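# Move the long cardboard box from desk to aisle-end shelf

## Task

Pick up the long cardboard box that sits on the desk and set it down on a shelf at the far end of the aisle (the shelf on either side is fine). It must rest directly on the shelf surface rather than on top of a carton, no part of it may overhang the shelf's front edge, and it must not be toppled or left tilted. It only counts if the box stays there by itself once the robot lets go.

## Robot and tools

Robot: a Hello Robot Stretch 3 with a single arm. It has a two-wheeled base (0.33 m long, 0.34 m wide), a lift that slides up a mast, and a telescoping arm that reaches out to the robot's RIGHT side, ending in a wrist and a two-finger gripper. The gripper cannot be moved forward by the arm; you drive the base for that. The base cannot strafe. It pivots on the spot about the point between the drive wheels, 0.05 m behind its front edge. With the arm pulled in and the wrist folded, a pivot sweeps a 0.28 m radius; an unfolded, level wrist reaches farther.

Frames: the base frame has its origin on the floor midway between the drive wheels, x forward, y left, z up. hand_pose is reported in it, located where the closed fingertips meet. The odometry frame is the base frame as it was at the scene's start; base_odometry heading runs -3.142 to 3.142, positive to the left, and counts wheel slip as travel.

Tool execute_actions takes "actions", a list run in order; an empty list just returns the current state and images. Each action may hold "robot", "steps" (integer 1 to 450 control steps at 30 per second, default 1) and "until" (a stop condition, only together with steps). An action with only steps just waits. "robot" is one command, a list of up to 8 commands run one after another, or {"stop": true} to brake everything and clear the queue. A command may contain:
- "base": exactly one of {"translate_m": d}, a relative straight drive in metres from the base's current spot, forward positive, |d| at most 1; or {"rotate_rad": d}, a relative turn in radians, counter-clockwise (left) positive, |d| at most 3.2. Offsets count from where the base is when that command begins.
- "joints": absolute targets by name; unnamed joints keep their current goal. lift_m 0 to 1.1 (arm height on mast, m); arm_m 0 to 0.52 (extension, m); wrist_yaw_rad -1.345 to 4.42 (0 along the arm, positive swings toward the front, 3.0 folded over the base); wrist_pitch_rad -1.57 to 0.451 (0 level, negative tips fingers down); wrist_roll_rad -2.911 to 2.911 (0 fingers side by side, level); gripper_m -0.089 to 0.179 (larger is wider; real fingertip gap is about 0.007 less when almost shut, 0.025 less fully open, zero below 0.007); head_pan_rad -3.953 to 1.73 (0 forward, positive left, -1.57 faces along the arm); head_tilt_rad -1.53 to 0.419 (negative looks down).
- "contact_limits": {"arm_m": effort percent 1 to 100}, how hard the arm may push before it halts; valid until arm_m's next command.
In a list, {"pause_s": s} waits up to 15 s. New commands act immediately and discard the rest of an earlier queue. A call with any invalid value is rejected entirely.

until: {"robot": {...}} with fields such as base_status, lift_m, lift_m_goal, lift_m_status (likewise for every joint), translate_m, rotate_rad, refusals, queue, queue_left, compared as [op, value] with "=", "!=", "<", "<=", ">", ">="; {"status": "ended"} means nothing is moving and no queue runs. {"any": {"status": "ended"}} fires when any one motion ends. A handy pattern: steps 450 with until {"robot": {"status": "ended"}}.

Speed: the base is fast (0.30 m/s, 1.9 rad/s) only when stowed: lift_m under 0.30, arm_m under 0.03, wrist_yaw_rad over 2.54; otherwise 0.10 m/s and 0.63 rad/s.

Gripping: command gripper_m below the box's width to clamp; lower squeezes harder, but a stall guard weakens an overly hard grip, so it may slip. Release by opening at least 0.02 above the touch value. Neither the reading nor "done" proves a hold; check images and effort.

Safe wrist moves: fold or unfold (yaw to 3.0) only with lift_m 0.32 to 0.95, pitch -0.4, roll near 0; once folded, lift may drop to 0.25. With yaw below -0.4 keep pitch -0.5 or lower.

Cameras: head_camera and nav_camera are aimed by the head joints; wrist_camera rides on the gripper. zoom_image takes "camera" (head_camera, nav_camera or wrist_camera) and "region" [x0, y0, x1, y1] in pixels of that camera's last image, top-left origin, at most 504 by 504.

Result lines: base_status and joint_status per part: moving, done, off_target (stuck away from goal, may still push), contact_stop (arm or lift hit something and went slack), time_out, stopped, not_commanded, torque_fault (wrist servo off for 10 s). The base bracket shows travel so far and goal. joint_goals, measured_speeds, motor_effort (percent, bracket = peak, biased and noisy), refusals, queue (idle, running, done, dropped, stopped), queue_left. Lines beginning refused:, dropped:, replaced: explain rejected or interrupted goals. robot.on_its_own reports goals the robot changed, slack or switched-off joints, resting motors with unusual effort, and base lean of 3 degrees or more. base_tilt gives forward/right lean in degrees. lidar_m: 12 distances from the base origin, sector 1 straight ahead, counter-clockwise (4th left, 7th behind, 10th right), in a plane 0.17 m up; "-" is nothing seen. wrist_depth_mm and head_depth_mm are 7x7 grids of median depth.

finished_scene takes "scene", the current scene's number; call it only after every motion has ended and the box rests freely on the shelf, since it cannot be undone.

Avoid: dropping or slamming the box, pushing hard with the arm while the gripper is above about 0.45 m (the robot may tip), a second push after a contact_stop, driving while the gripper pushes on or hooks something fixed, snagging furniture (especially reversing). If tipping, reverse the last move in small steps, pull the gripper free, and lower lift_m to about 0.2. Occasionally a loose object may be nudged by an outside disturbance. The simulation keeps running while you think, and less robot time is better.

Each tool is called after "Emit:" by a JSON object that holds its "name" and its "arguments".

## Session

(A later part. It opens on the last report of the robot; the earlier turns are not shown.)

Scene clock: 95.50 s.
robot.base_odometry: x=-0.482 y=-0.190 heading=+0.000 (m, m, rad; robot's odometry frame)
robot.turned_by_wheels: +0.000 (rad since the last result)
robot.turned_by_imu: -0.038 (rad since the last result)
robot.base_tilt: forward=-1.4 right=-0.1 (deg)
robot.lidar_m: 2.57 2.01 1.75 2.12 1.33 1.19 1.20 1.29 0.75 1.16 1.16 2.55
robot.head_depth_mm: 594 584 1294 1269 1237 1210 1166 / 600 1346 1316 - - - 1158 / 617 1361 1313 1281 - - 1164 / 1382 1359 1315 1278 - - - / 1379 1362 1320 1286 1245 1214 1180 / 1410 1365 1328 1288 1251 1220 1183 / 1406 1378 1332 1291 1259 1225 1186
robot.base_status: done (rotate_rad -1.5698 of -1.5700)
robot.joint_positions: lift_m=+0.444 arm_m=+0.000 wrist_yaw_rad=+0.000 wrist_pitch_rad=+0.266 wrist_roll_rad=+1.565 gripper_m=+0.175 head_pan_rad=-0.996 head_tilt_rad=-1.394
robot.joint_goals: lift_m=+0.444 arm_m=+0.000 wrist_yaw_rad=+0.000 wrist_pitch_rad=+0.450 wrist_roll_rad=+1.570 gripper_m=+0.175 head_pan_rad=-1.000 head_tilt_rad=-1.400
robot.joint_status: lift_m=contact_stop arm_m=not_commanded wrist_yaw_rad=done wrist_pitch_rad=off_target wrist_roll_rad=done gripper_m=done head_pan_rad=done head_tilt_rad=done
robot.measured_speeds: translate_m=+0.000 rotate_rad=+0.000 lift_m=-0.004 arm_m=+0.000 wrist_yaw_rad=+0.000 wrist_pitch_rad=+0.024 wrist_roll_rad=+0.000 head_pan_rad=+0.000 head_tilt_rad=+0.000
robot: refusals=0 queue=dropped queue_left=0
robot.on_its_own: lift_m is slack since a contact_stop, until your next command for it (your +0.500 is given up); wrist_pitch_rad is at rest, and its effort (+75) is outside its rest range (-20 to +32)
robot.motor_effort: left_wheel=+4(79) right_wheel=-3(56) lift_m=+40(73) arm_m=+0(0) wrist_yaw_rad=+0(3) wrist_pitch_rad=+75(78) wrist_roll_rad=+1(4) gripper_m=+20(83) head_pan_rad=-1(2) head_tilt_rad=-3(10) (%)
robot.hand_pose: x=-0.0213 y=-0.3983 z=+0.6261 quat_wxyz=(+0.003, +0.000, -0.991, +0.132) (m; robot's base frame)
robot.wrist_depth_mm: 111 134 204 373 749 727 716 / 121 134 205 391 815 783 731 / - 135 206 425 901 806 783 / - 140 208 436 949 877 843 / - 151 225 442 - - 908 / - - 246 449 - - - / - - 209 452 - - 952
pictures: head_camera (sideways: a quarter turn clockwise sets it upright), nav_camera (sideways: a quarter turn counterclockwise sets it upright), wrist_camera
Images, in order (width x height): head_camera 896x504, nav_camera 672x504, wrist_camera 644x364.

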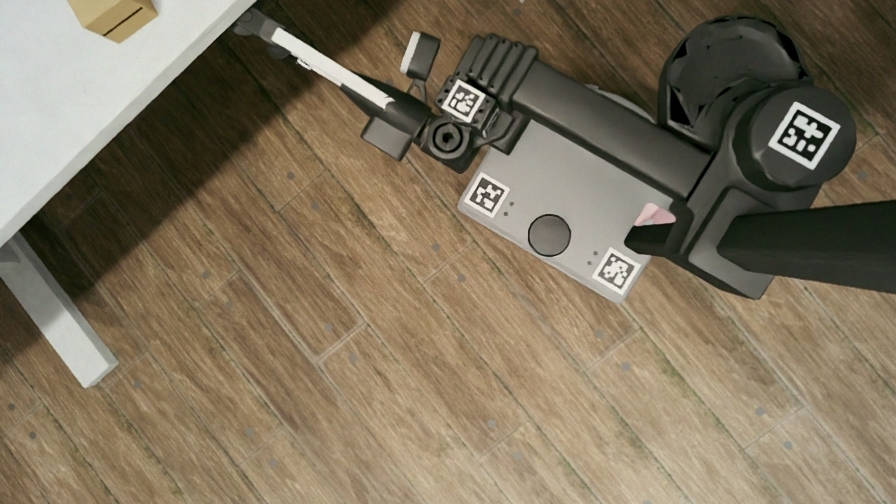

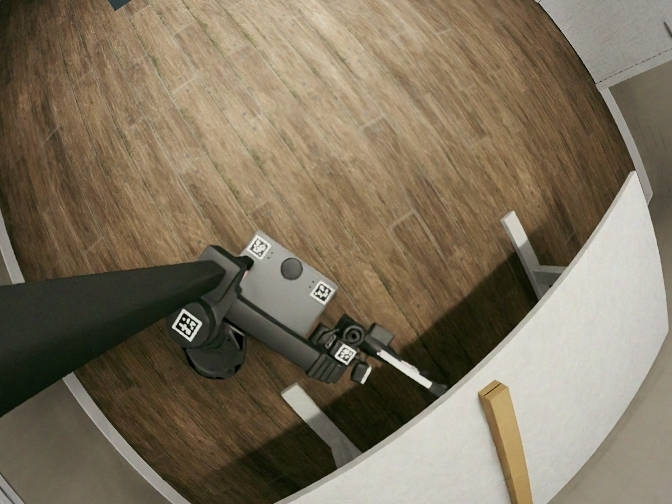

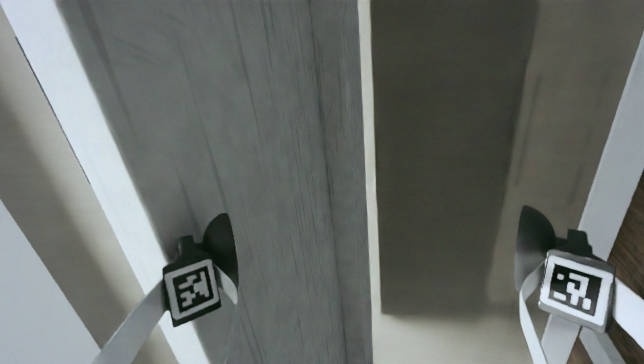

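Emit:
{"name": "execute_actions", "arguments": {"actions": [{"robot":[{"joints":{"wrist_pitch_rad":-0.4}},{"base":{"rotate_rad":1.57}},{"base":{"translate_m":0.15}},{"base":{"rotate_rad":-1.57}},{"joints":{"wrist_pitch_rad":0.45,"lift_m":0.46}}],"steps":450,"until":{"robot":{"status":"ended"}}},{"steps":300,"until":{"robot":{"status":"ended"}}}]}}

Scene clock: 111.90 s.
robot.base_odometry: x=-0.482 y=-0.040 heading=+0.000 (m, m, rad; robot's odometry frame)
robot.turned_by_wheels: +0.000 (rad since the last result)
robot.turned_by_imu: +0.000 (rad since the last result)
robot.base_tilt: forward=-1.6 right=-0.3 (deg)
robot.lidar_m: 2.62 1.92 1.61 2.03 1.27 1.14 1.15 1.39 0.87 1.31 1.29 2.61
robot.head_depth_mm: 1375 1353 1303 1275 1231 1213 1165 / 1396 1345 1315 - - - 1154 / 1392 1352 1302 1285 - - 1161 / 1393 1362 1317 1283 - - - / 1393 1364 1320 1283 1245 1212 1178 / 1407 1367 1315 1288 1253 1221 1181 / 1408 1364 1334 1293 1252 1217 1193
robot.base_status: done (rotate_rad -1.5698 of -1.5700)
robot.joint_positions: lift_m=+0.460 arm_m=+0.000 wrist_yaw_rad=+0.001 wrist_pitch_rad=+0.427 wrist_roll_rad=+1.566 gripper_m=+0.175 head_pan_rad=-0.996 head_tilt_rad=-1.394
robot.joint_goals: lift_m=+0.460 arm_m=+0.000 wrist_yaw_rad=+0.000 wrist_pitch_rad=+0.450 wrist_roll_rad=+1.570 gripper_m=+0.175 head_pan_rad=-1.000 head_tilt_rad=-1.400
robot.joint_status: lift_m=done arm_m=not_commanded wrist_yaw_rad=done wrist_pitch_rad=done wrist_roll_rad=done gripper_m=done head_pan_rad=done head_tilt_rad=done
robot.measured_speeds: translate_m=+0.000 rotate_rad=+0.000 lift_m=+0.000 arm_m=+0.000 wrist_yaw_rad=+0.000 wrist_pitch_rad=+0.000 wrist_roll_rad=+0.000 head_pan_rad=+0.000 head_tilt_rad=+0.000
robot: refusals=0 queue=done queue_left=0
robot.motor_effort: left_wheel=+3(9) right_wheel=-3(4) lift_m=+42(45) arm_m=+0(0) wrist_yaw_rad=-1(1) wrist_pitch_rad=+9(75) wrist_roll_rad=+1(1) gripper_m=+0(20) head_pan_rad=-1(2) head_tilt_rad=-4(3) (%)
robot.hand_pose: x=-0.0211 y=-0.3880 z=+0.6824 quat_wxyz=(+0.003, +0.000, -0.977, +0.211) (m; robot's base frame)
robot.wrist_depth_mm: - - - 242 458 820 772 / - - - - 489 845 796 / - - - - 521 948 874 / - - - - 530 - 936 / - - - - 560 - 958 / - - - - 594 - - / - - - - 624 - -
pictures: head_camera (sideways: a quarter turn clockwise sets it upright), nav_camera (sideways: a quarter turn counterclockwise sets it upright), wrist_camera
Images, in order (width x height): head_camera 896x504, nav_camera 672x504, wrist_camera 644x364.

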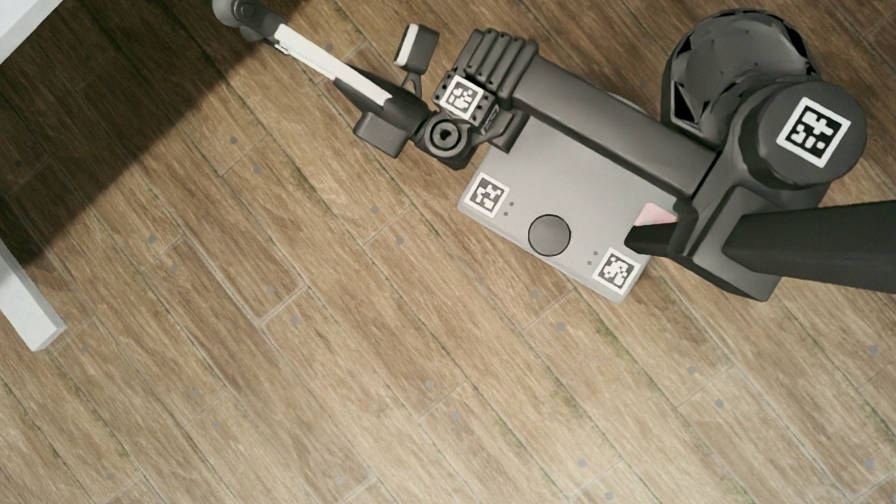

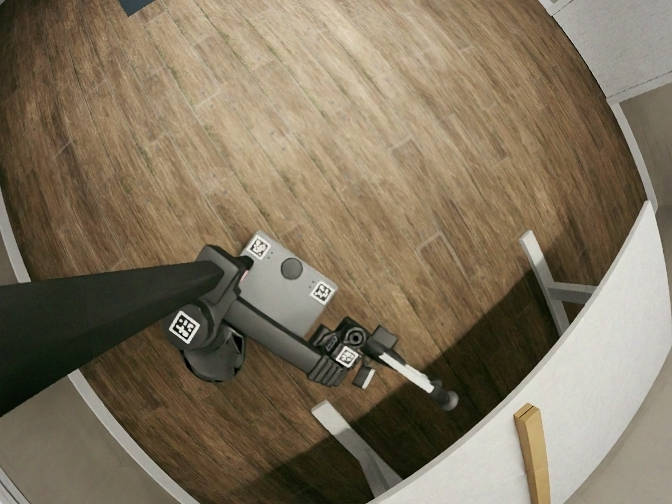

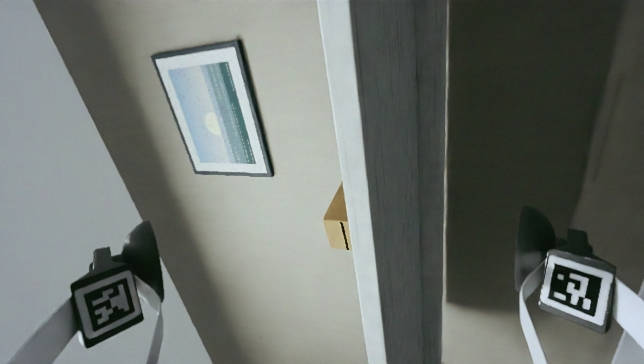

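Emit:
{"name": "execute_actions", "arguments": {"actions": [{"robot":{"joints":{"arm_m":0.17},"contact_limits":{"arm_m":25}},"steps":300,"until":{"robot":{"status":"ended"}}}]}}

Scene clock: 117.30 s.
robot.base_odometry: x=-0.482 y=-0.040 heading=+0.000 (m, m, rad; robot's odometry frame)
robot.turned_by_wheels: +0.000 (rad since the last result)
robot.turned_by_imu: +0.000 (rad since the last result)
robot.base_tilt: forward=-1.6 right=-0.2 (deg)
robot.lidar_m: 2.62 1.93 1.61 2.03 1.27 1.14 1.15 1.40 0.87 1.31 1.29 2.60
robot.head_depth_mm: 1373 1359 - 1272 1230 1211 1166 / 1383 1345 1309 1284 - - 1157 / 1404 1358 1310 1274 - - 1166 / 1392 1360 1314 1279 - - - / 1395 1362 1318 1277 1249 1215 1181 / 1410 1361 1322 1284 1251 1218 1188 / 1409 1374 1319 1293 1249 1221 1185
robot.base_status: done (rotate_rad -1.5698 of -1.5700)
robot.joint_positions: lift_m=+0.460 arm_m=+0.170 wrist_yaw_rad=+0.001 wrist_pitch_rad=+0.429 wrist_roll_rad=+1.566 gripper_m=+0.175 head_pan_rad=-0.996 head_tilt_rad=-1.394
robot.joint_goals: lift_m=+0.460 arm_m=+0.170 wrist_yaw_rad=+0.000 wrist_pitch_rad=+0.450 wrist_roll_rad=+1.570 gripper_m=+0.175 head_pan_rad=-1.000 head_tilt_rad=-1.400
robot.joint_status: lift_m=done arm_m=done wrist_yaw_rad=done wrist_pitch_rad=done wrist_roll_rad=done gripper_m=done head_pan_rad=done head_tilt_rad=done
robot.measured_speeds: translate_m=+0.000 rotate_rad=+0.000 lift_m=+0.000 arm_m=+0.000 wrist_yaw_rad=+0.000 wrist_pitch_rad=+0.000 wrist_roll_rad=+0.000 head_pan_rad=+0.000 head_tilt_rad=+0.000
robot: refusals=0 queue=done queue_left=0
robot.motor_effort: left_wheel=+3(3) right_wheel=-3(3) lift_m=+43(43) arm_m=+2(3) wrist_yaw_rad=-1(1) wrist_pitch_rad=+9(10) wrist_roll_rad=+1(1) gripper_m=+0(0) head_pan_rad=-3(3) head_tilt_rad=-3(4) (%)
robot.contact_limits: arm_m 25 (drawing in: default 18, maximum 30; extending or still: default 25, maximum 41)
robot.hand_pose: x=-0.0211 y=-0.5579 z=+0.6828 quat_wxyz=(+0.003, +0.000, -0.977, +0.212) (m; robot's base frame)
robot.wrist_depth_mm: - 97 110 179 343 714 638 / - - 111 182 368 751 680 / - - 112 184 400 777 722 / - - 120 187 430 860 772 / - - 131 191 446 955 813 / - - 147 194 489 - - / - - - 198 548 - 946
pictures: head_camera (sideways: a quarter turn clockwise sets it upright), nav_camera (sideways: a quarter turn counterclockwise sets it upright), wrist_camera
Images, in order (width x height): head_camera 896x504, nav_camera 672x504, wrist_camera 644x364.

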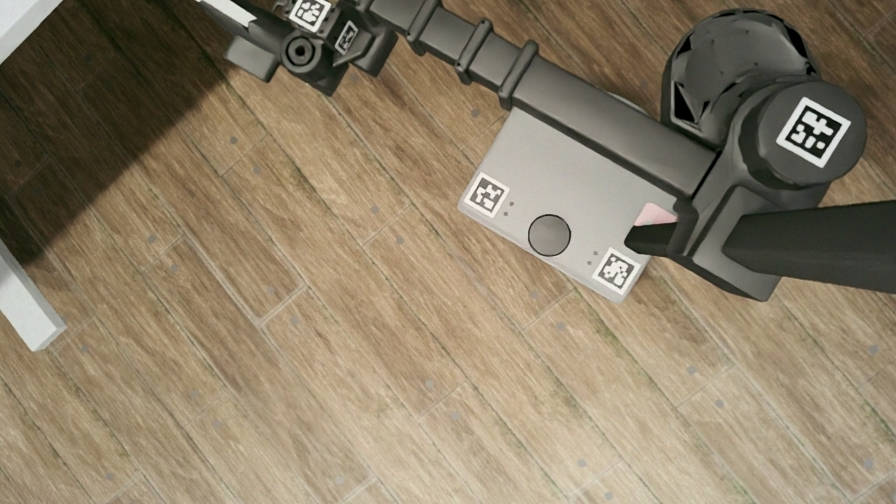

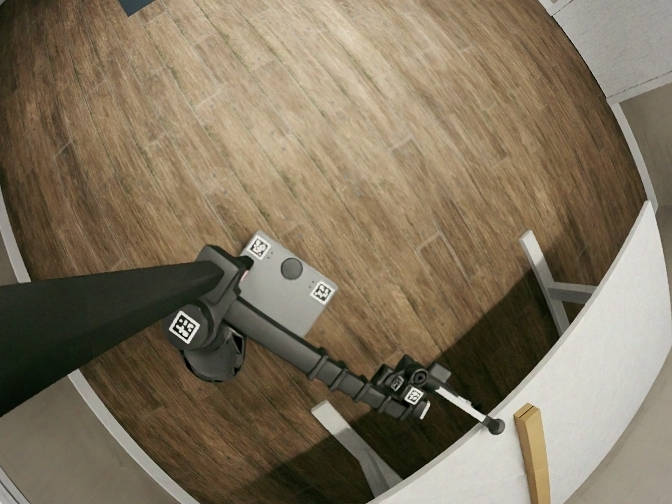

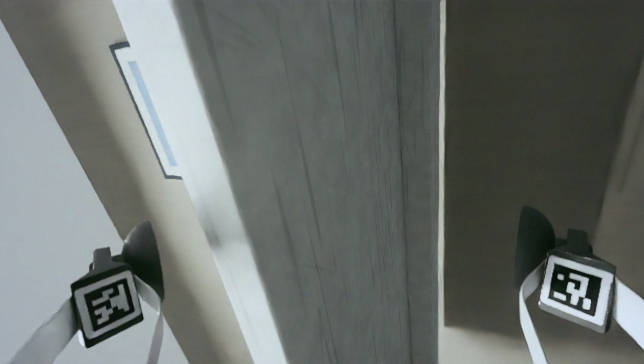

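Emit:
{"name": "execute_actions", "arguments": {"actions": [{"robot":[{"joints":{"arm_m":0.20},"contact_limits":{"arm_m":25}},{"base":{"translate_m":0.06},"joints":{"head_tilt_rad":-1.0,"head_pan_rad":-1.4}}],"steps":300,"until":{"robot":{"status":"ended"}}}]}}

Scene clock: 124.10 s.
robot.base_odometry: x=-0.422 y=-0.040 heading=+0.000 (m, m, rad; robot's odometry frame)
robot.turned_by_wheels: +0.000 (rad since the last result)
robot.turned_by_imu: +0.000 (rad since the last result)
robot.base_tilt: forward=-1.5 right=-0.2 (deg)
robot.lidar_m: 2.57 1.88 1.59 2.13 1.33 1.20 1.20 1.46 0.90 1.32 1.26 2.55
robot.head_depth_mm: 995 802 725 1465 1316 1182 1076 / 1009 843 742 1514 1291 1207 - / 1013 850 776 1521 1321 1210 - / 1018 853 1628 1482 1329 1214 1106 / 1022 857 1667 1498 1328 1203 1089 / 1035 885 1647 1498 1332 1202 1097 / 1042 912 1708 1516 1339 1210 1100
robot.base_status: done (translate_m +0.0600 of +0.0600)
robot.joint_positions: lift_m=+0.460 arm_m=+0.200 wrist_yaw_rad=+0.001 wrist_pitch_rad=+0.429 wrist_roll_rad=+1.566 gripper_m=+0.175 head_pan_rad=-1.393 head_tilt_rad=-1.001
robot.joint_goals: lift_m=+0.460 arm_m=+0.200 wrist_yaw_rad=+0.000 wrist_pitch_rad=+0.450 wrist_roll_rad=+1.570 gripper_m=+0.175 head_pan_rad=-1.400 head_tilt_rad=-1.000
robot.joint_status: lift_m=done arm_m=done wrist_yaw_rad=done wrist_pitch_rad=done wrist_roll_rad=done gripper_m=done head_pan_rad=done head_tilt_rad=done
robot.measured_speeds: translate_m=+0.000 rotate_rad=+0.000 lift_m=+0.000 arm_m=+0.000 wrist_yaw_rad=+0.000 wrist_pitch_rad=+0.000 wrist_roll_rad=+0.000 head_pan_rad=+0.000 head_tilt_rad=+0.000
robot: refusals=0 queue=done queue_left=0
robot.motor_effort: left_wheel=+3(8) right_wheel=-3(4) lift_m=+42(42) arm_m=+3(3) wrist_yaw_rad=-1(0) wrist_pitch_rad=+9(9) wrist_roll_rad=+1(1) gripper_m=-1(0) head_pan_rad=-3(25) head_tilt_rad=+0(33) (%)
robot.contact_limits: arm_m 25 (drawing in: default 18, maximum 30; extending or still: default 25, maximum 41)
robot.hand_pose: x=-0.0211 y=-0.5879 z=+0.6828 quat_wxyz=(+0.003, +0.000, -0.977, +0.212) (m; robot's base frame)
robot.wrist_depth_mm: - 89 110 179 331 697 629 / - 95 111 181 354 751 675 / - - 112 183 392 781 711 / - - 114 188 419 834 763 / - - 122 191 449 949 813 / - - 134 194 479 - - / - - 156 198 529 - 947
pictures: head_camera (sideways: a quarter turn clockwise sets it upright), nav_camera (sideways: a quarter turn counterclockwise sets it upright), wrist_camera
Images, in order (width x height): head_camera 896x504, nav_camera 672x504, wrist_camera 644x364.

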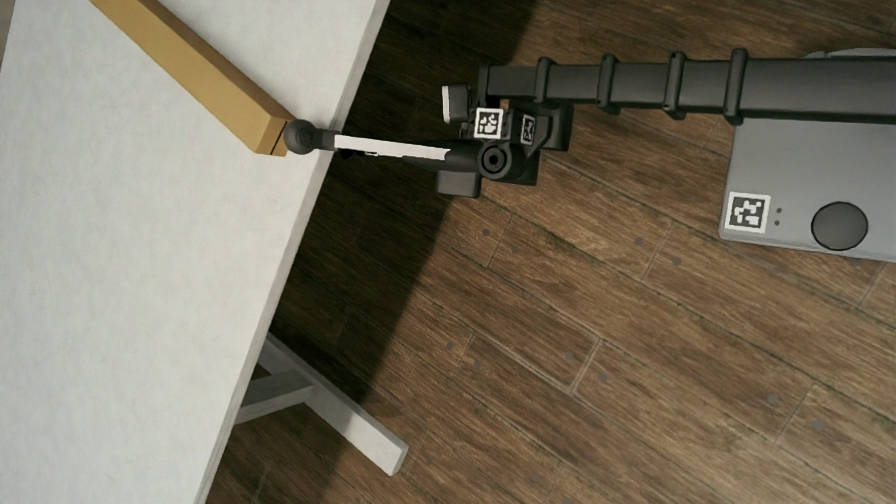

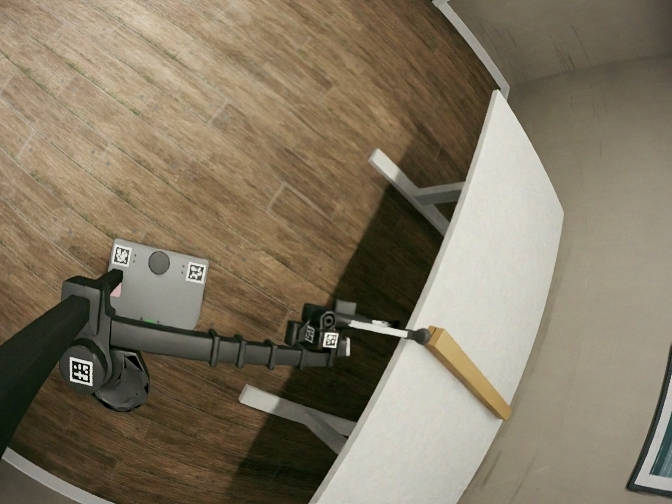

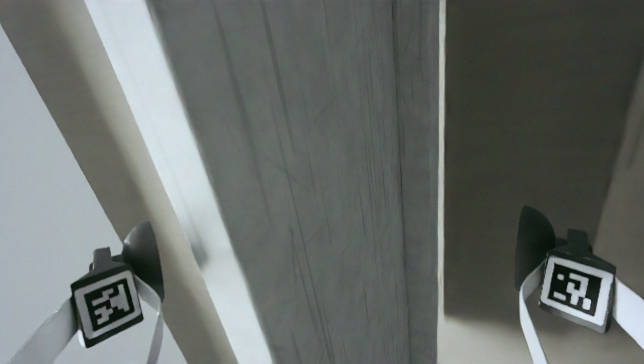

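Tip is at the box end. Extend further to see if it passes over.

Emit:
{"name": "execute_actions", "arguments": {"actions": [{"robot":{"joints":{"arm_m":0.25},"contact_limits":{"arm_m":25}},"steps":300,"until":{"robot":{"status":"ended"}}}]}}

Scene clock: 127.63 s.
robot.base_odometry: x=-0.422 y=-0.040 heading=+0.000 (m, m, rad; robot's odometry frame)
robot.turned_by_wheels: +0.000 (rad since the last result)
robot.turned_by_imu: +0.039 (rad since the last result)
robot.base_tilt: forward=-1.6 right=-0.3 (deg)
robot.lidar_m: 2.58 1.87 1.58 2.03 1.31 1.20 1.22 1.45 0.91 1.33 1.26 2.55
robot.head_depth_mm: 1009 788 743 1461 1308 1185 1076 / 1009 847 745 - 1319 1207 - / 1019 853 782 1467 1319 1215 - / 1024 858 1633 1482 1329 1209 1101 / 1034 865 1694 1498 1336 1198 1092 / 1044 891 1651 1506 1342 1204 1096 / 1053 944 1728 1509 1338 1213 1102
robot.base_status: done (translate_m +0.0600 of +0.0600)
robot.joint_positions: lift_m=+0.460 arm_m=+0.249 wrist_yaw_rad=+0.001 wrist_pitch_rad=+0.471 wrist_roll_rad=+1.566 gripper_m=+0.175 head_pan_rad=-1.393 head_tilt_rad=-1.001
robot.joint_goals: lift_m=+0.460 arm_m=+0.250 wrist_yaw_rad=+0.000 wrist_pitch_rad=+0.450 wrist_roll_rad=+1.570 gripper_m=+0.175 head_pan_rad=-1.400 head_tilt_rad=-1.000
robot.joint_status: lift_m=done arm_m=done wrist_yaw_rad=done wrist_pitch_rad=done wrist_roll_rad=done gripper_m=done head_pan_rad=done head_tilt_rad=done
robot.measured_speeds: translate_m=+0.000 rotate_rad=+0.000 lift_m=+0.000 arm_m=+0.000 wrist_yaw_rad=+0.000 wrist_pitch_rad=+0.000 wrist_roll_rad=+0.000 head_pan_rad=+0.000 head_tilt_rad=+0.000
robot: refusals=0 queue=done queue_left=0
robot.motor_effort: left_wheel=-1(6) right_wheel=-1(8) lift_m=+27(42) arm_m=+11(14) wrist_yaw_rad=-1(7) wrist_pitch_rad=-9(14) wrist_roll_rad=+1(1) gripper_m=-3(3) head_pan_rad=-3(3) head_tilt_rad=+1(1) (%)
robot.contact_limits: arm_m 25 (drawing in: default 18, maximum 30; extending or still: default 25, maximum 41)
robot.hand_pose: x=-0.0211 y=-0.6332 z=+0.6936 quat_wxyz=(+0.003, +0.000, -0.972, +0.233) (m; robot's base frame)
robot.wrist_depth_mm: - 68 91 142 288 645 609 / - 68 92 143 312 697 644 / - 69 94 145 330 757 688 / - 72 94 148 338 802 740 / - 78 95 150 354 896 804 / - 84 96 152 370 - - / - - 99 156 381 - 937
pictures: head_camera (sideways: a quarter turn clockwise sets it upright), nav_camera (sideways: a quarter turn counterclockwise sets it upright), wrist_camera
Images, in order (width x height): head_camera 896x504, nav_camera 672x504, wrist_camera 644x364.

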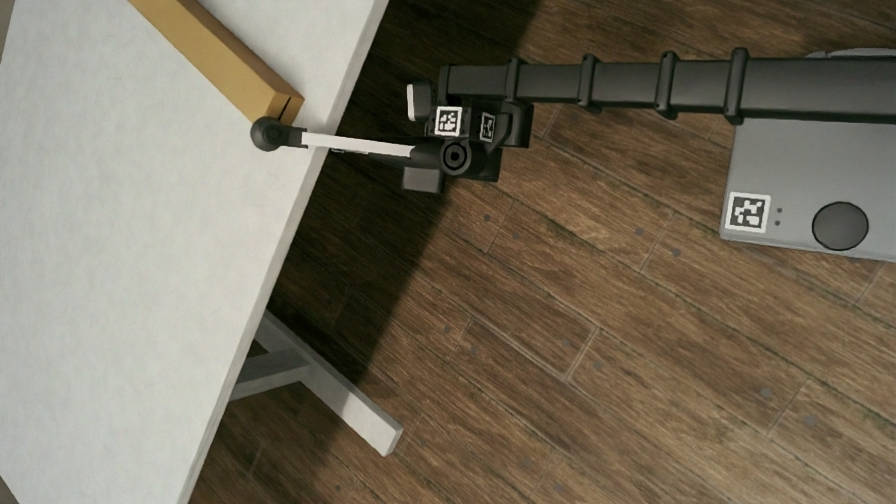

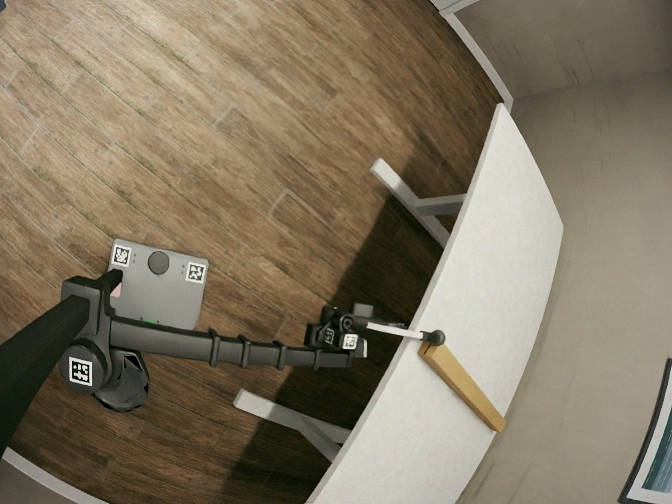

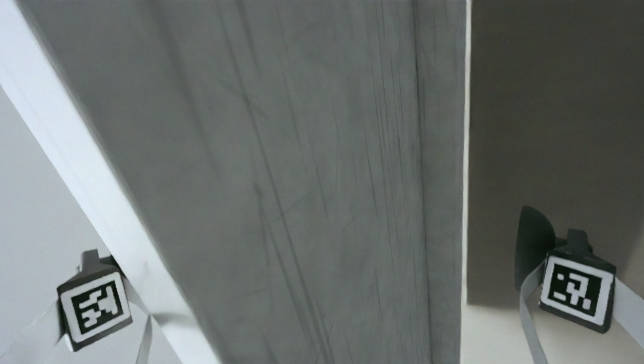

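The fingertip can only touch the box's sides. I'll press it against the box's front side and draw the arm in, to try to pull the near end toward the desk edge.

Emit:
{"name": "execute_actions", "arguments": {"actions": [{"robot":[{"base":{"translate_m":-0.03}},{"joints":{"arm_m":0.18},"contact_limits":{"arm_m":25}}],"steps":450,"until":{"robot":{"status":"ended"}}}]}}

Scene clock: 139.60 s.
robot.base_odometry: x=-0.452 y=-0.040 heading=+0.000 (m, m, rad; robot's odometry frame)
robot.turned_by_wheels: +0.000 (rad since the last result)
robot.turned_by_imu: +0.042 (rad since the last result)
robot.base_tilt: forward=-1.5 right=-0.1 (deg)
robot.lidar_m: 2.60 1.89 1.59 1.88 1.27 1.18 1.20 1.41 0.90 1.33 1.26 2.57
robot.head_depth_mm: 1001 786 728 1466 1311 1180 1082 / 1006 845 736 1500 1278 1202 - / 1015 849 782 1510 1302 1205 - / 1020 858 1632 1489 1325 1217 1101 / 1032 861 1670 1490 1331 1200 1092 / 1034 909 1671 1499 1340 1202 1095 / 1048 1859 1715 1506 1343 1203 1098
robot.base_status: done (translate_m -0.0300 of -0.0300)
robot.joint_positions: lift_m=+0.460 arm_m=+0.180 wrist_yaw_rad=+0.002 wrist_pitch_rad=+0.434 wrist_roll_rad=+1.565 gripper_m=+0.175 head_pan_rad=-1.393 head_tilt_rad=-1.000
robot.joint_goals: lift_m=+0.460 arm_m=+0.180 wrist_yaw_rad=+0.000 wrist_pitch_rad=+0.450 wrist_roll_rad=+1.570 gripper_m=+0.175 head_pan_rad=-1.400 head_tilt_rad=-1.000
robot.joint_status: lift_m=done arm_m=done wrist_yaw_rad=done wrist_pitch_rad=done wrist_roll_rad=done gripper_m=done head_pan_rad=done head_tilt_rad=done
robot.measured_speeds: translate_m=+0.000 rotate_rad=+0.000 lift_m=+0.000 arm_m=+0.000 wrist_yaw_rad=+0.000 wrist_pitch_rad=+0.000 wrist_roll_rad=+0.000 head_pan_rad=+0.000 head_tilt_rad=+0.000
robot: refusals=0 queue=done queue_left=0
robot.motor_effort: left_wheel=-2(7) right_wheel=+0(8) lift_m=+27(27) arm_m=-2(10) wrist_yaw_rad=-2(9) wrist_pitch_rad=+7(9) wrist_roll_rad=+1(2) gripper_m=-1(3) head_pan_rad=-2(2) head_tilt_rad=-1(2) (%)
robot.contact_limits: arm_m 25 (drawing in: default 18, maximum 30; extending or still: default 25, maximum 41)
robot.hand_pose: x=-0.0208 y=-0.5680 z=+0.6846 quat_wxyz=(+0.003, +0.000, -0.977, +0.215) (m; robot's base frame)
robot.wrist_depth_mm: - - 108 174 352 719 656 / - - 115 177 378 769 712 / - - 123 179 403 828 773 / - - 136 182 434 873 791 / - - - 185 499 - 869 / - - - 187 552 - - / - - - 212 585 - -
pictures: head_camera (sideways: a quarter turn clockwise sets it upright), nav_camera (sideways: a quarter turn counterclockwise sets it upright), wrist_camera
Images, in order (width x height): head_camera 896x504, nav_camera 672x504, wrist_camera 644x364.

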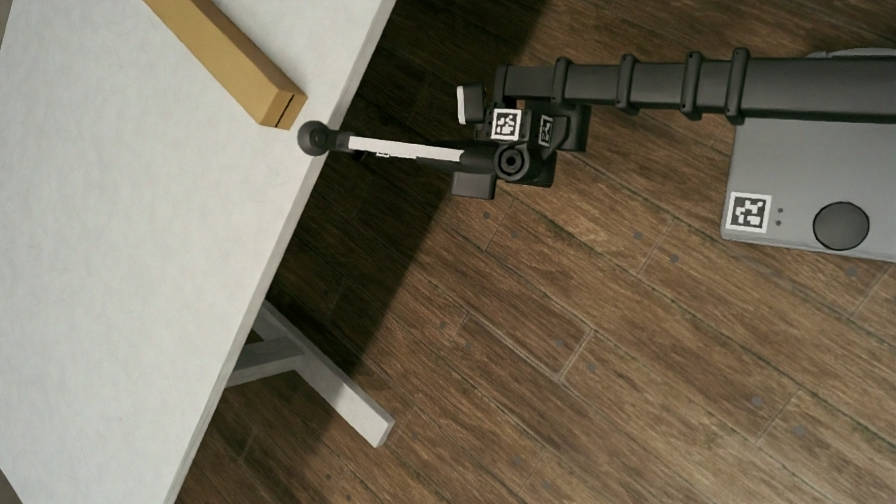

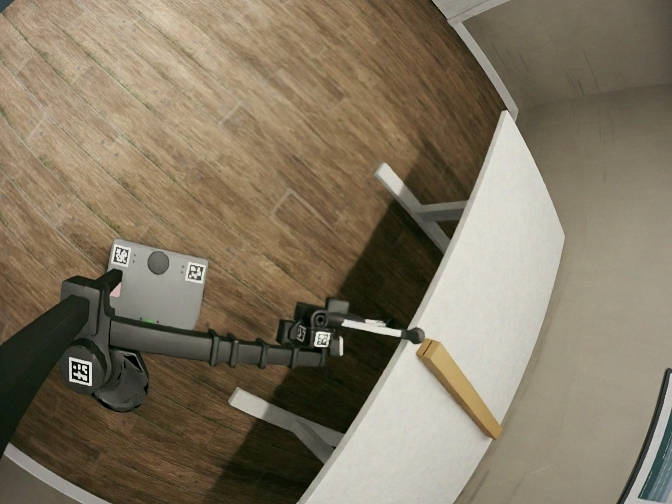

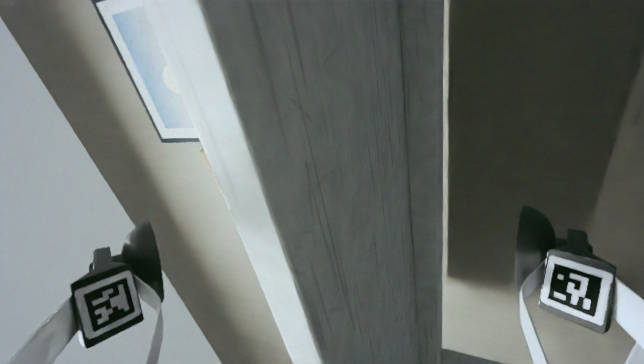

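That drag didn't visibly move the box. Next I'll try clamping the box end against the desk, with one finger above it and one under the desk.

Emit:
{"name": "execute_actions", "arguments": {"actions": [{"robot":[{"joints":{"arm_m":0.25},"contact_limits":{"arm_m":25}},{"joints":{"gripper_m":0.06}}],"steps":450,"until":{"robot":{"status":"ended"}}}]}}

Scene clock: 152.77 s.
robot.base_odometry: x=-0.452 y=-0.040 heading=+0.000 (m, m, rad; robot's odometry frame)
robot.turned_by_wheels: +0.000 (rad since the last result)
robot.turned_by_imu: +0.027 (rad since the last result)
robot.base_tilt: forward=-2.1 right=-1.2 (deg)
robot.lidar_m: 2.60 1.88 1.59 1.83 1.26 1.18 1.21 0.91 0.90 1.35 1.27 2.57
robot.head_depth_mm: 1040 805 743 1474 1320 1191 1078 / 1044 868 750 1571 1318 1210 - / 1053 876 1616 1498 1335 1215 - / 1065 880 1695 1500 1333 1215 1109 / 1073 886 1698 1515 1345 1219 1097 / 1087 941 1756 1529 1349 1212 1101 / 1094 1912 1747 1524 1354 1218 1102
robot.base_status: done (translate_m -0.0300 of -0.0300)
robot.joint_positions: lift_m=+0.460 arm_m=+0.249 wrist_yaw_rad=+0.009 wrist_pitch_rad=+0.471 wrist_roll_rad=+1.562 gripper_m=+0.061 head_pan_rad=-1.394 head_tilt_rad=-1.000
robot.joint_goals: lift_m=+0.460 arm_m=+0.250 wrist_yaw_rad=+0.000 wrist_pitch_rad=+0.450 wrist_roll_rad=+1.570 gripper_m=+0.060 head_pan_rad=-1.400 head_tilt_rad=-1.000
robot.joint_status: lift_m=done arm_m=done wrist_yaw_rad=done wrist_pitch_rad=done wrist_roll_rad=done gripper_m=done head_pan_rad=done head_tilt_rad=done
robot.measured_speeds: translate_m=+0.000 rotate_rad=+0.000 lift_m=+0.000 arm_m=+0.000 wrist_yaw_rad=+0.000 wrist_pitch_rad=+0.000 wrist_roll_rad=+0.000 head_pan_rad=+0.000 head_tilt_rad=+0.000
robot: refusals=0 queue=done queue_left=0
robot.motor_effort: left_wheel=-3(4) right_wheel=-1(9) lift_m=+26(26) arm_m=+9(14) wrist_yaw_rad=-6(10) wrist_pitch_rad=-9(12) wrist_roll_rad=+3(3) gripper_m=-23(100) head_pan_rad=-2(3) head_tilt_rad=+0(1) (%)
robot.contact_limits: arm_m 25 (drawing in: default 18, maximum 30; extending or still: default 25, maximum 41)
robot.hand_pose: x=-0.0190 y=-0.6333 z=+0.6936 quat_wxyz=(+0.004, +0.004, -0.972, +0.233) (m; robot's base frame)
robot.wrist_depth_mm: - 61 80 122 256 671 618 / - 62 81 125 265 717 659 / - 68 81 125 274 788 703 / - 81 83 127 283 872 788 / - - 87 129 251 928 850 / - - 97 131 218 - 930 / - - - 133 317 - -
pictures: head_camera (sideways: a quarter turn clockwise sets it upright), nav_camera (sideways: a quarter turn counterclockwise sets it upright), wrist_camera
Images, in order (width x height): head_camera 896x504, nav_camera 672x504, wrist_camera 644x364.

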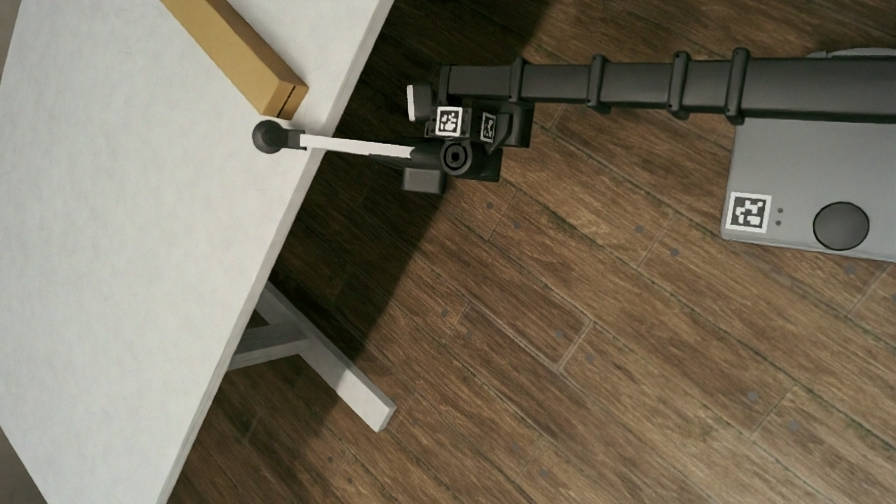

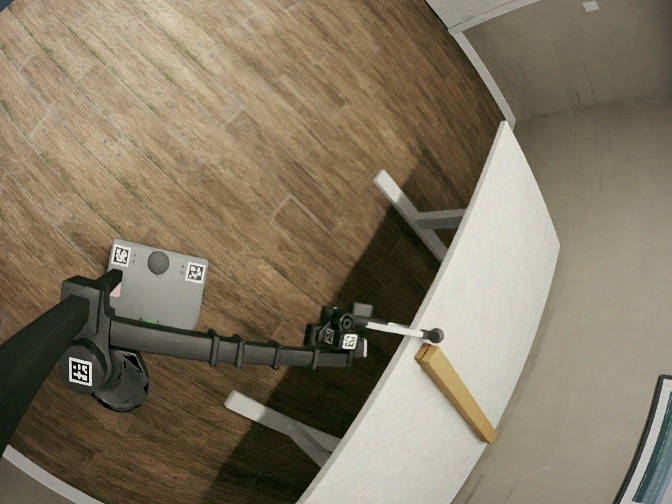

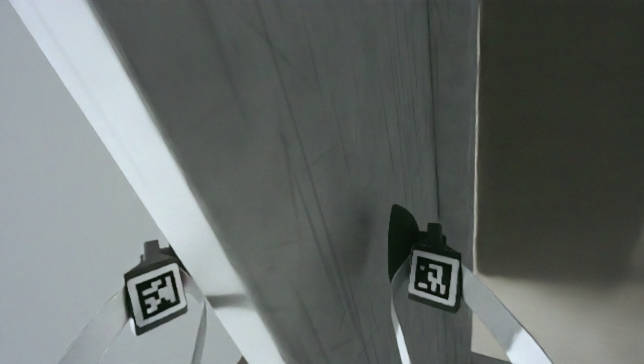

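The fingers closed on the desk and not the box, and the base has started to lean, so I'm releasing. I also noticed that every lift failure happened while the gripper was tucked under the desk. I'll retract clear of it and try the lift again.

Emit:
{"name": "execute_actions", "arguments": {"actions": [{"robot":[{"joints":{"gripper_m":0.175}},{"joints":{"arm_m":0.0}},{"joints":{"lift_m":0.9}}],"steps":450,"until":{"robot":{"status":"ended"}}}]}}

Scene clock: 167.17 s.
robot.base_odometry: x=-0.452 y=-0.040 heading=+0.000 (m, m, rad; robot's odometry frame)
robot.turned_by_wheels: +0.000 (rad since the last result)
robot.turned_by_imu: +0.000 (rad since the last result)
robot.base_tilt: forward=-1.5 right=-0.2 (deg)
robot.lidar_m: 2.61 1.88 1.59 1.83 1.26 1.19 1.22 0.91 0.90 1.34 1.26 2.57
robot.head_depth_mm: 1004 766 740 - - 1163 1083 / 1013 849 - - 1274 1207 - / 1021 851 780 1470 1301 1210 - / 1023 855 1669 1496 1326 1197 1103 / 1039 884 1681 1493 1332 1204 1091 / 1045 917 1709 1500 1336 1210 1095 / 1052 1886 1731 1505 1340 1208 1096
robot.base_status: done (translate_m -0.0300 of -0.0300)
robot.joint_positions: lift_m=+0.900 arm_m=+0.000 wrist_yaw_rad=+0.001 wrist_pitch_rad=+0.432 wrist_roll_rad=+1.566 gripper_m=+0.175 head_pan_rad=-1.394 head_tilt_rad=-0.997
robot.joint_goals: lift_m=+0.900 arm_m=+0.000 wrist_yaw_rad=+0.000 wrist_pitch_rad=+0.450 wrist_roll_rad=+1.570 gripper_m=+0.175 head_pan_rad=-1.400 head_tilt_rad=-1.000
robot.joint_status: lift_m=done arm_m=done wrist_yaw_rad=done wrist_pitch_rad=done wrist_roll_rad=done gripper_m=done head_pan_rad=done head_tilt_rad=done
robot.measured_speeds: translate_m=+0.000 rotate_rad=+0.000 lift_m=+0.000 arm_m=+0.000 wrist_yaw_rad=+0.000 wrist_pitch_rad=+0.000 wrist_roll_rad=+0.000 head_pan_rad=+0.000 head_tilt_rad=+0.000
robot: refusals=0 queue=done queue_left=0
robot.motor_effort: left_wheel=-1(4) right_wheel=-1(12) lift_m=+42(43) arm_m=-2(9) wrist_yaw_rad=-1(11) wrist_pitch_rad=+7(9) wrist_roll_rad=+1(3) gripper_m=-1(82) head_pan_rad=-3(3) head_tilt_rad=-1(1) (%)
robot.hand_pose: x=-0.0210 y=-0.3881 z=+1.1237 quat_wxyz=(+0.003, +0.000, -0.977, +0.214) (m; robot's base frame)
robot.wrist_depth_mm: - - - - 916 870 792 / - - - - - 936 838 / - - - - - - 897 / - - - - - - 885 / - - - - - - 788 / - - - - - - - / - - - - - - 950
pictures: head_camera (sideways: a quarter turn clockwise sets it upright), nav_camera (sideways: a quarter turn counterclockwise sets it upright), wrist_camera
Images, in order (width x height): head_camera 896x504, nav_camera 672x504, wrist_camera 644x364.

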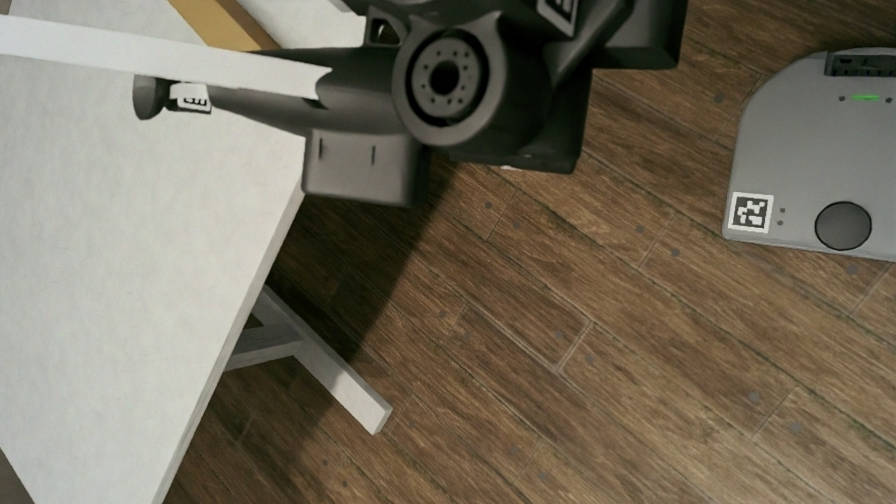

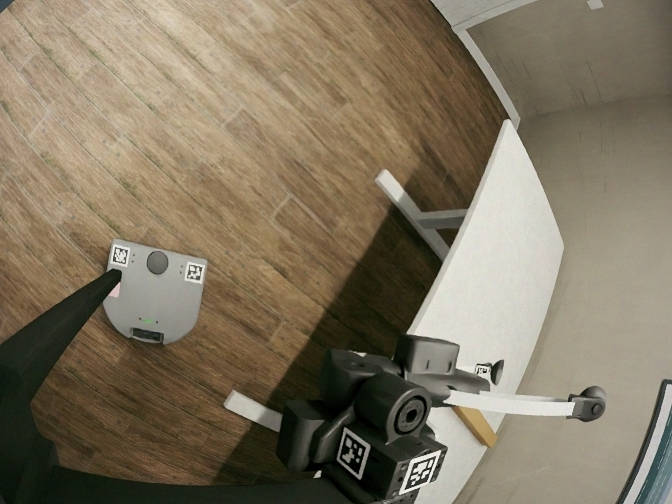

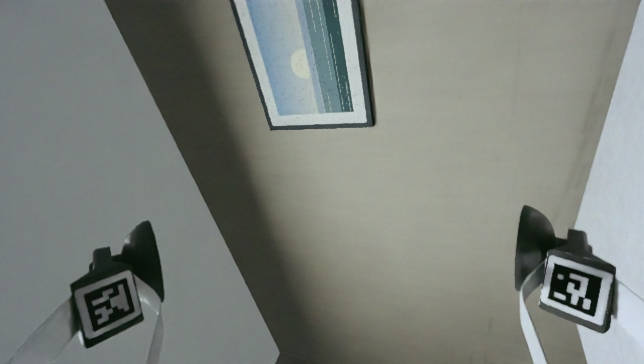

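The lift works now, so it was never faulty. I had parked so close that the wrist was caught under the desk top, and I wrongly took that for a lift fault. That mistake cost about two minutes of robot time. It also led me to push the wrist and gripper against the desk and nudge the box slightly.

Next I'll set up a normal grasp from above and take a fresh look at the box.

Emit:
{"name": "execute_actions", "arguments": {"actions": [{"robot":{"joints":{"wrist_roll_rad":0.0,"wrist_pitch_rad":-1.2,"wrist_yaw_rad":-0.3,"gripper_m":0.12,"head_pan_rad":-1.57,"head_tilt_rad":-0.75}},"steps":450,"until":{"robot":{"status":"ended"}}}]}}

Scene clock: 183.10 s.
robot.base_odometry: x=-0.452 y=-0.040 heading=+0.000 (m, m, rad; robot's odometry frame)
robot.turned_by_wheels: +0.000 (rad since the last result)
robot.turned_by_imu: +0.000 (rad since the last result)
robot.base_tilt: forward=-1.6 right=-0.2 (deg)
robot.lidar_m: 2.61 1.89 1.59 1.83 1.26 1.19 1.21 0.91 0.90 1.34 1.27 2.56
robot.head_depth_mm: 1085 1194 949 784 - - - / 1134 1240 954 788 1566 - - / 1192 1276 999 777 1575 - - / 1246 1340 999 849 1508 1320 1124 / 1309 1359 1009 881 1514 1299 1127 / 1379 1373 1014 1663 1525 1300 1133 / 1453 1391 1022 1782 1537 1307 1141
robot.base_status: done (translate_m -0.0300 of -0.0300)
robot.joint_positions: lift_m=+0.900 arm_m=+0.000 wrist_yaw_rad=-0.298 wrist_pitch_rad=-1.200 wrist_roll_rad=+0.008 gripper_m=+0.120 head_pan_rad=-1.563 head_tilt_rad=-0.754
robot.joint_goals: lift_m=+0.900 arm_m=+0.000 wrist_yaw_rad=-0.300 wrist_pitch_rad=-1.200 wrist_roll_rad=+0.000 gripper_m=+0.120 head_pan_rad=-1.570 head_tilt_rad=-0.750
robot.joint_status: lift_m=done arm_m=done wrist_yaw_rad=done wrist_pitch_rad=done wrist_roll_rad=done gripper_m=done head_pan_rad=done head_tilt_rad=done
robot.measured_speeds: translate_m=+0.000 rotate_rad=+0.000 lift_m=+0.000 arm_m=+0.000 wrist_yaw_rad=+0.000 wrist_pitch_rad=+0.000 wrist_roll_rad=+0.000 head_pan_rad=+0.000 head_tilt_rad=+0.000
robot: refusals=0 queue=done queue_left=0
robot.motor_effort: left_wheel=-1(1) right_wheel=+0(0) lift_m=+42(43) arm_m=-2(2) wrist_yaw_rad=-1(4) wrist_pitch_rad=+0(6) wrist_roll_rad=-3(5) gripper_m=+0(84) head_pan_rad=-2(17) head_tilt_rad=+3(27) (%)
robot.hand_pose: x=-0.0422 y=-0.2124 z=+0.7909 quat_wxyz=(+0.515, +0.307, -0.638, -0.483) (m; robot's base frame)
robot.wrist_depth_mm: - - - - - - - / - - - - - - - / - - - - 974 961 972 / 967 - 960 955 979 947 895 / 917 911 975 947 976 918 907 / 918 952 937 930 - - 859 / 882 879 878 888 - 852 862
pictures: head_camera (sideways: a quarter turn clockwise sets it upright), nav_camera (sideways: a quarter turn counterclockwise sets it upright), wrist_camera
Images, in order (width x height): head_camera 896x504, nav_camera 672x504, wrist_camera 644x364.

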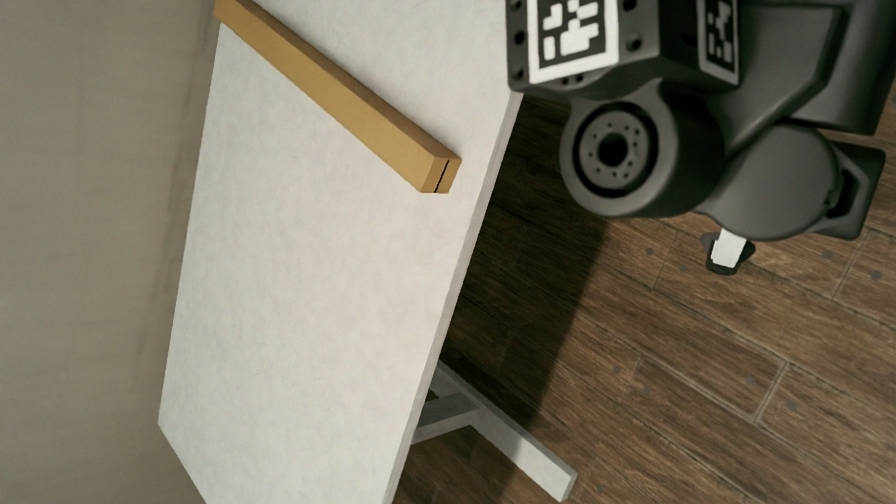

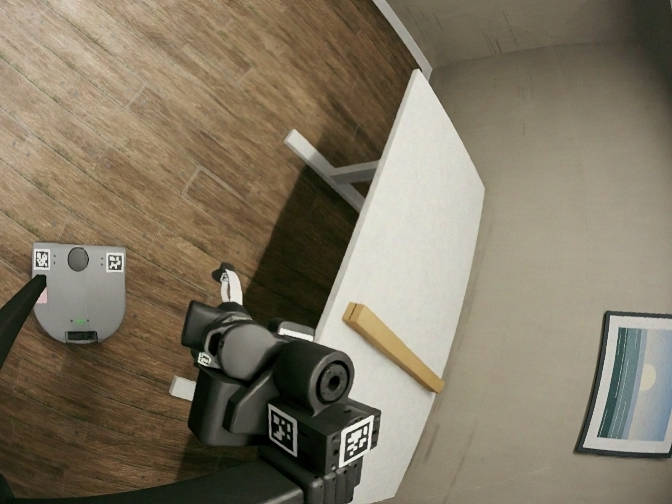

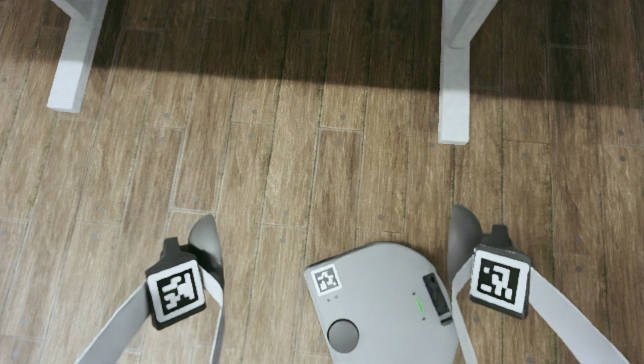

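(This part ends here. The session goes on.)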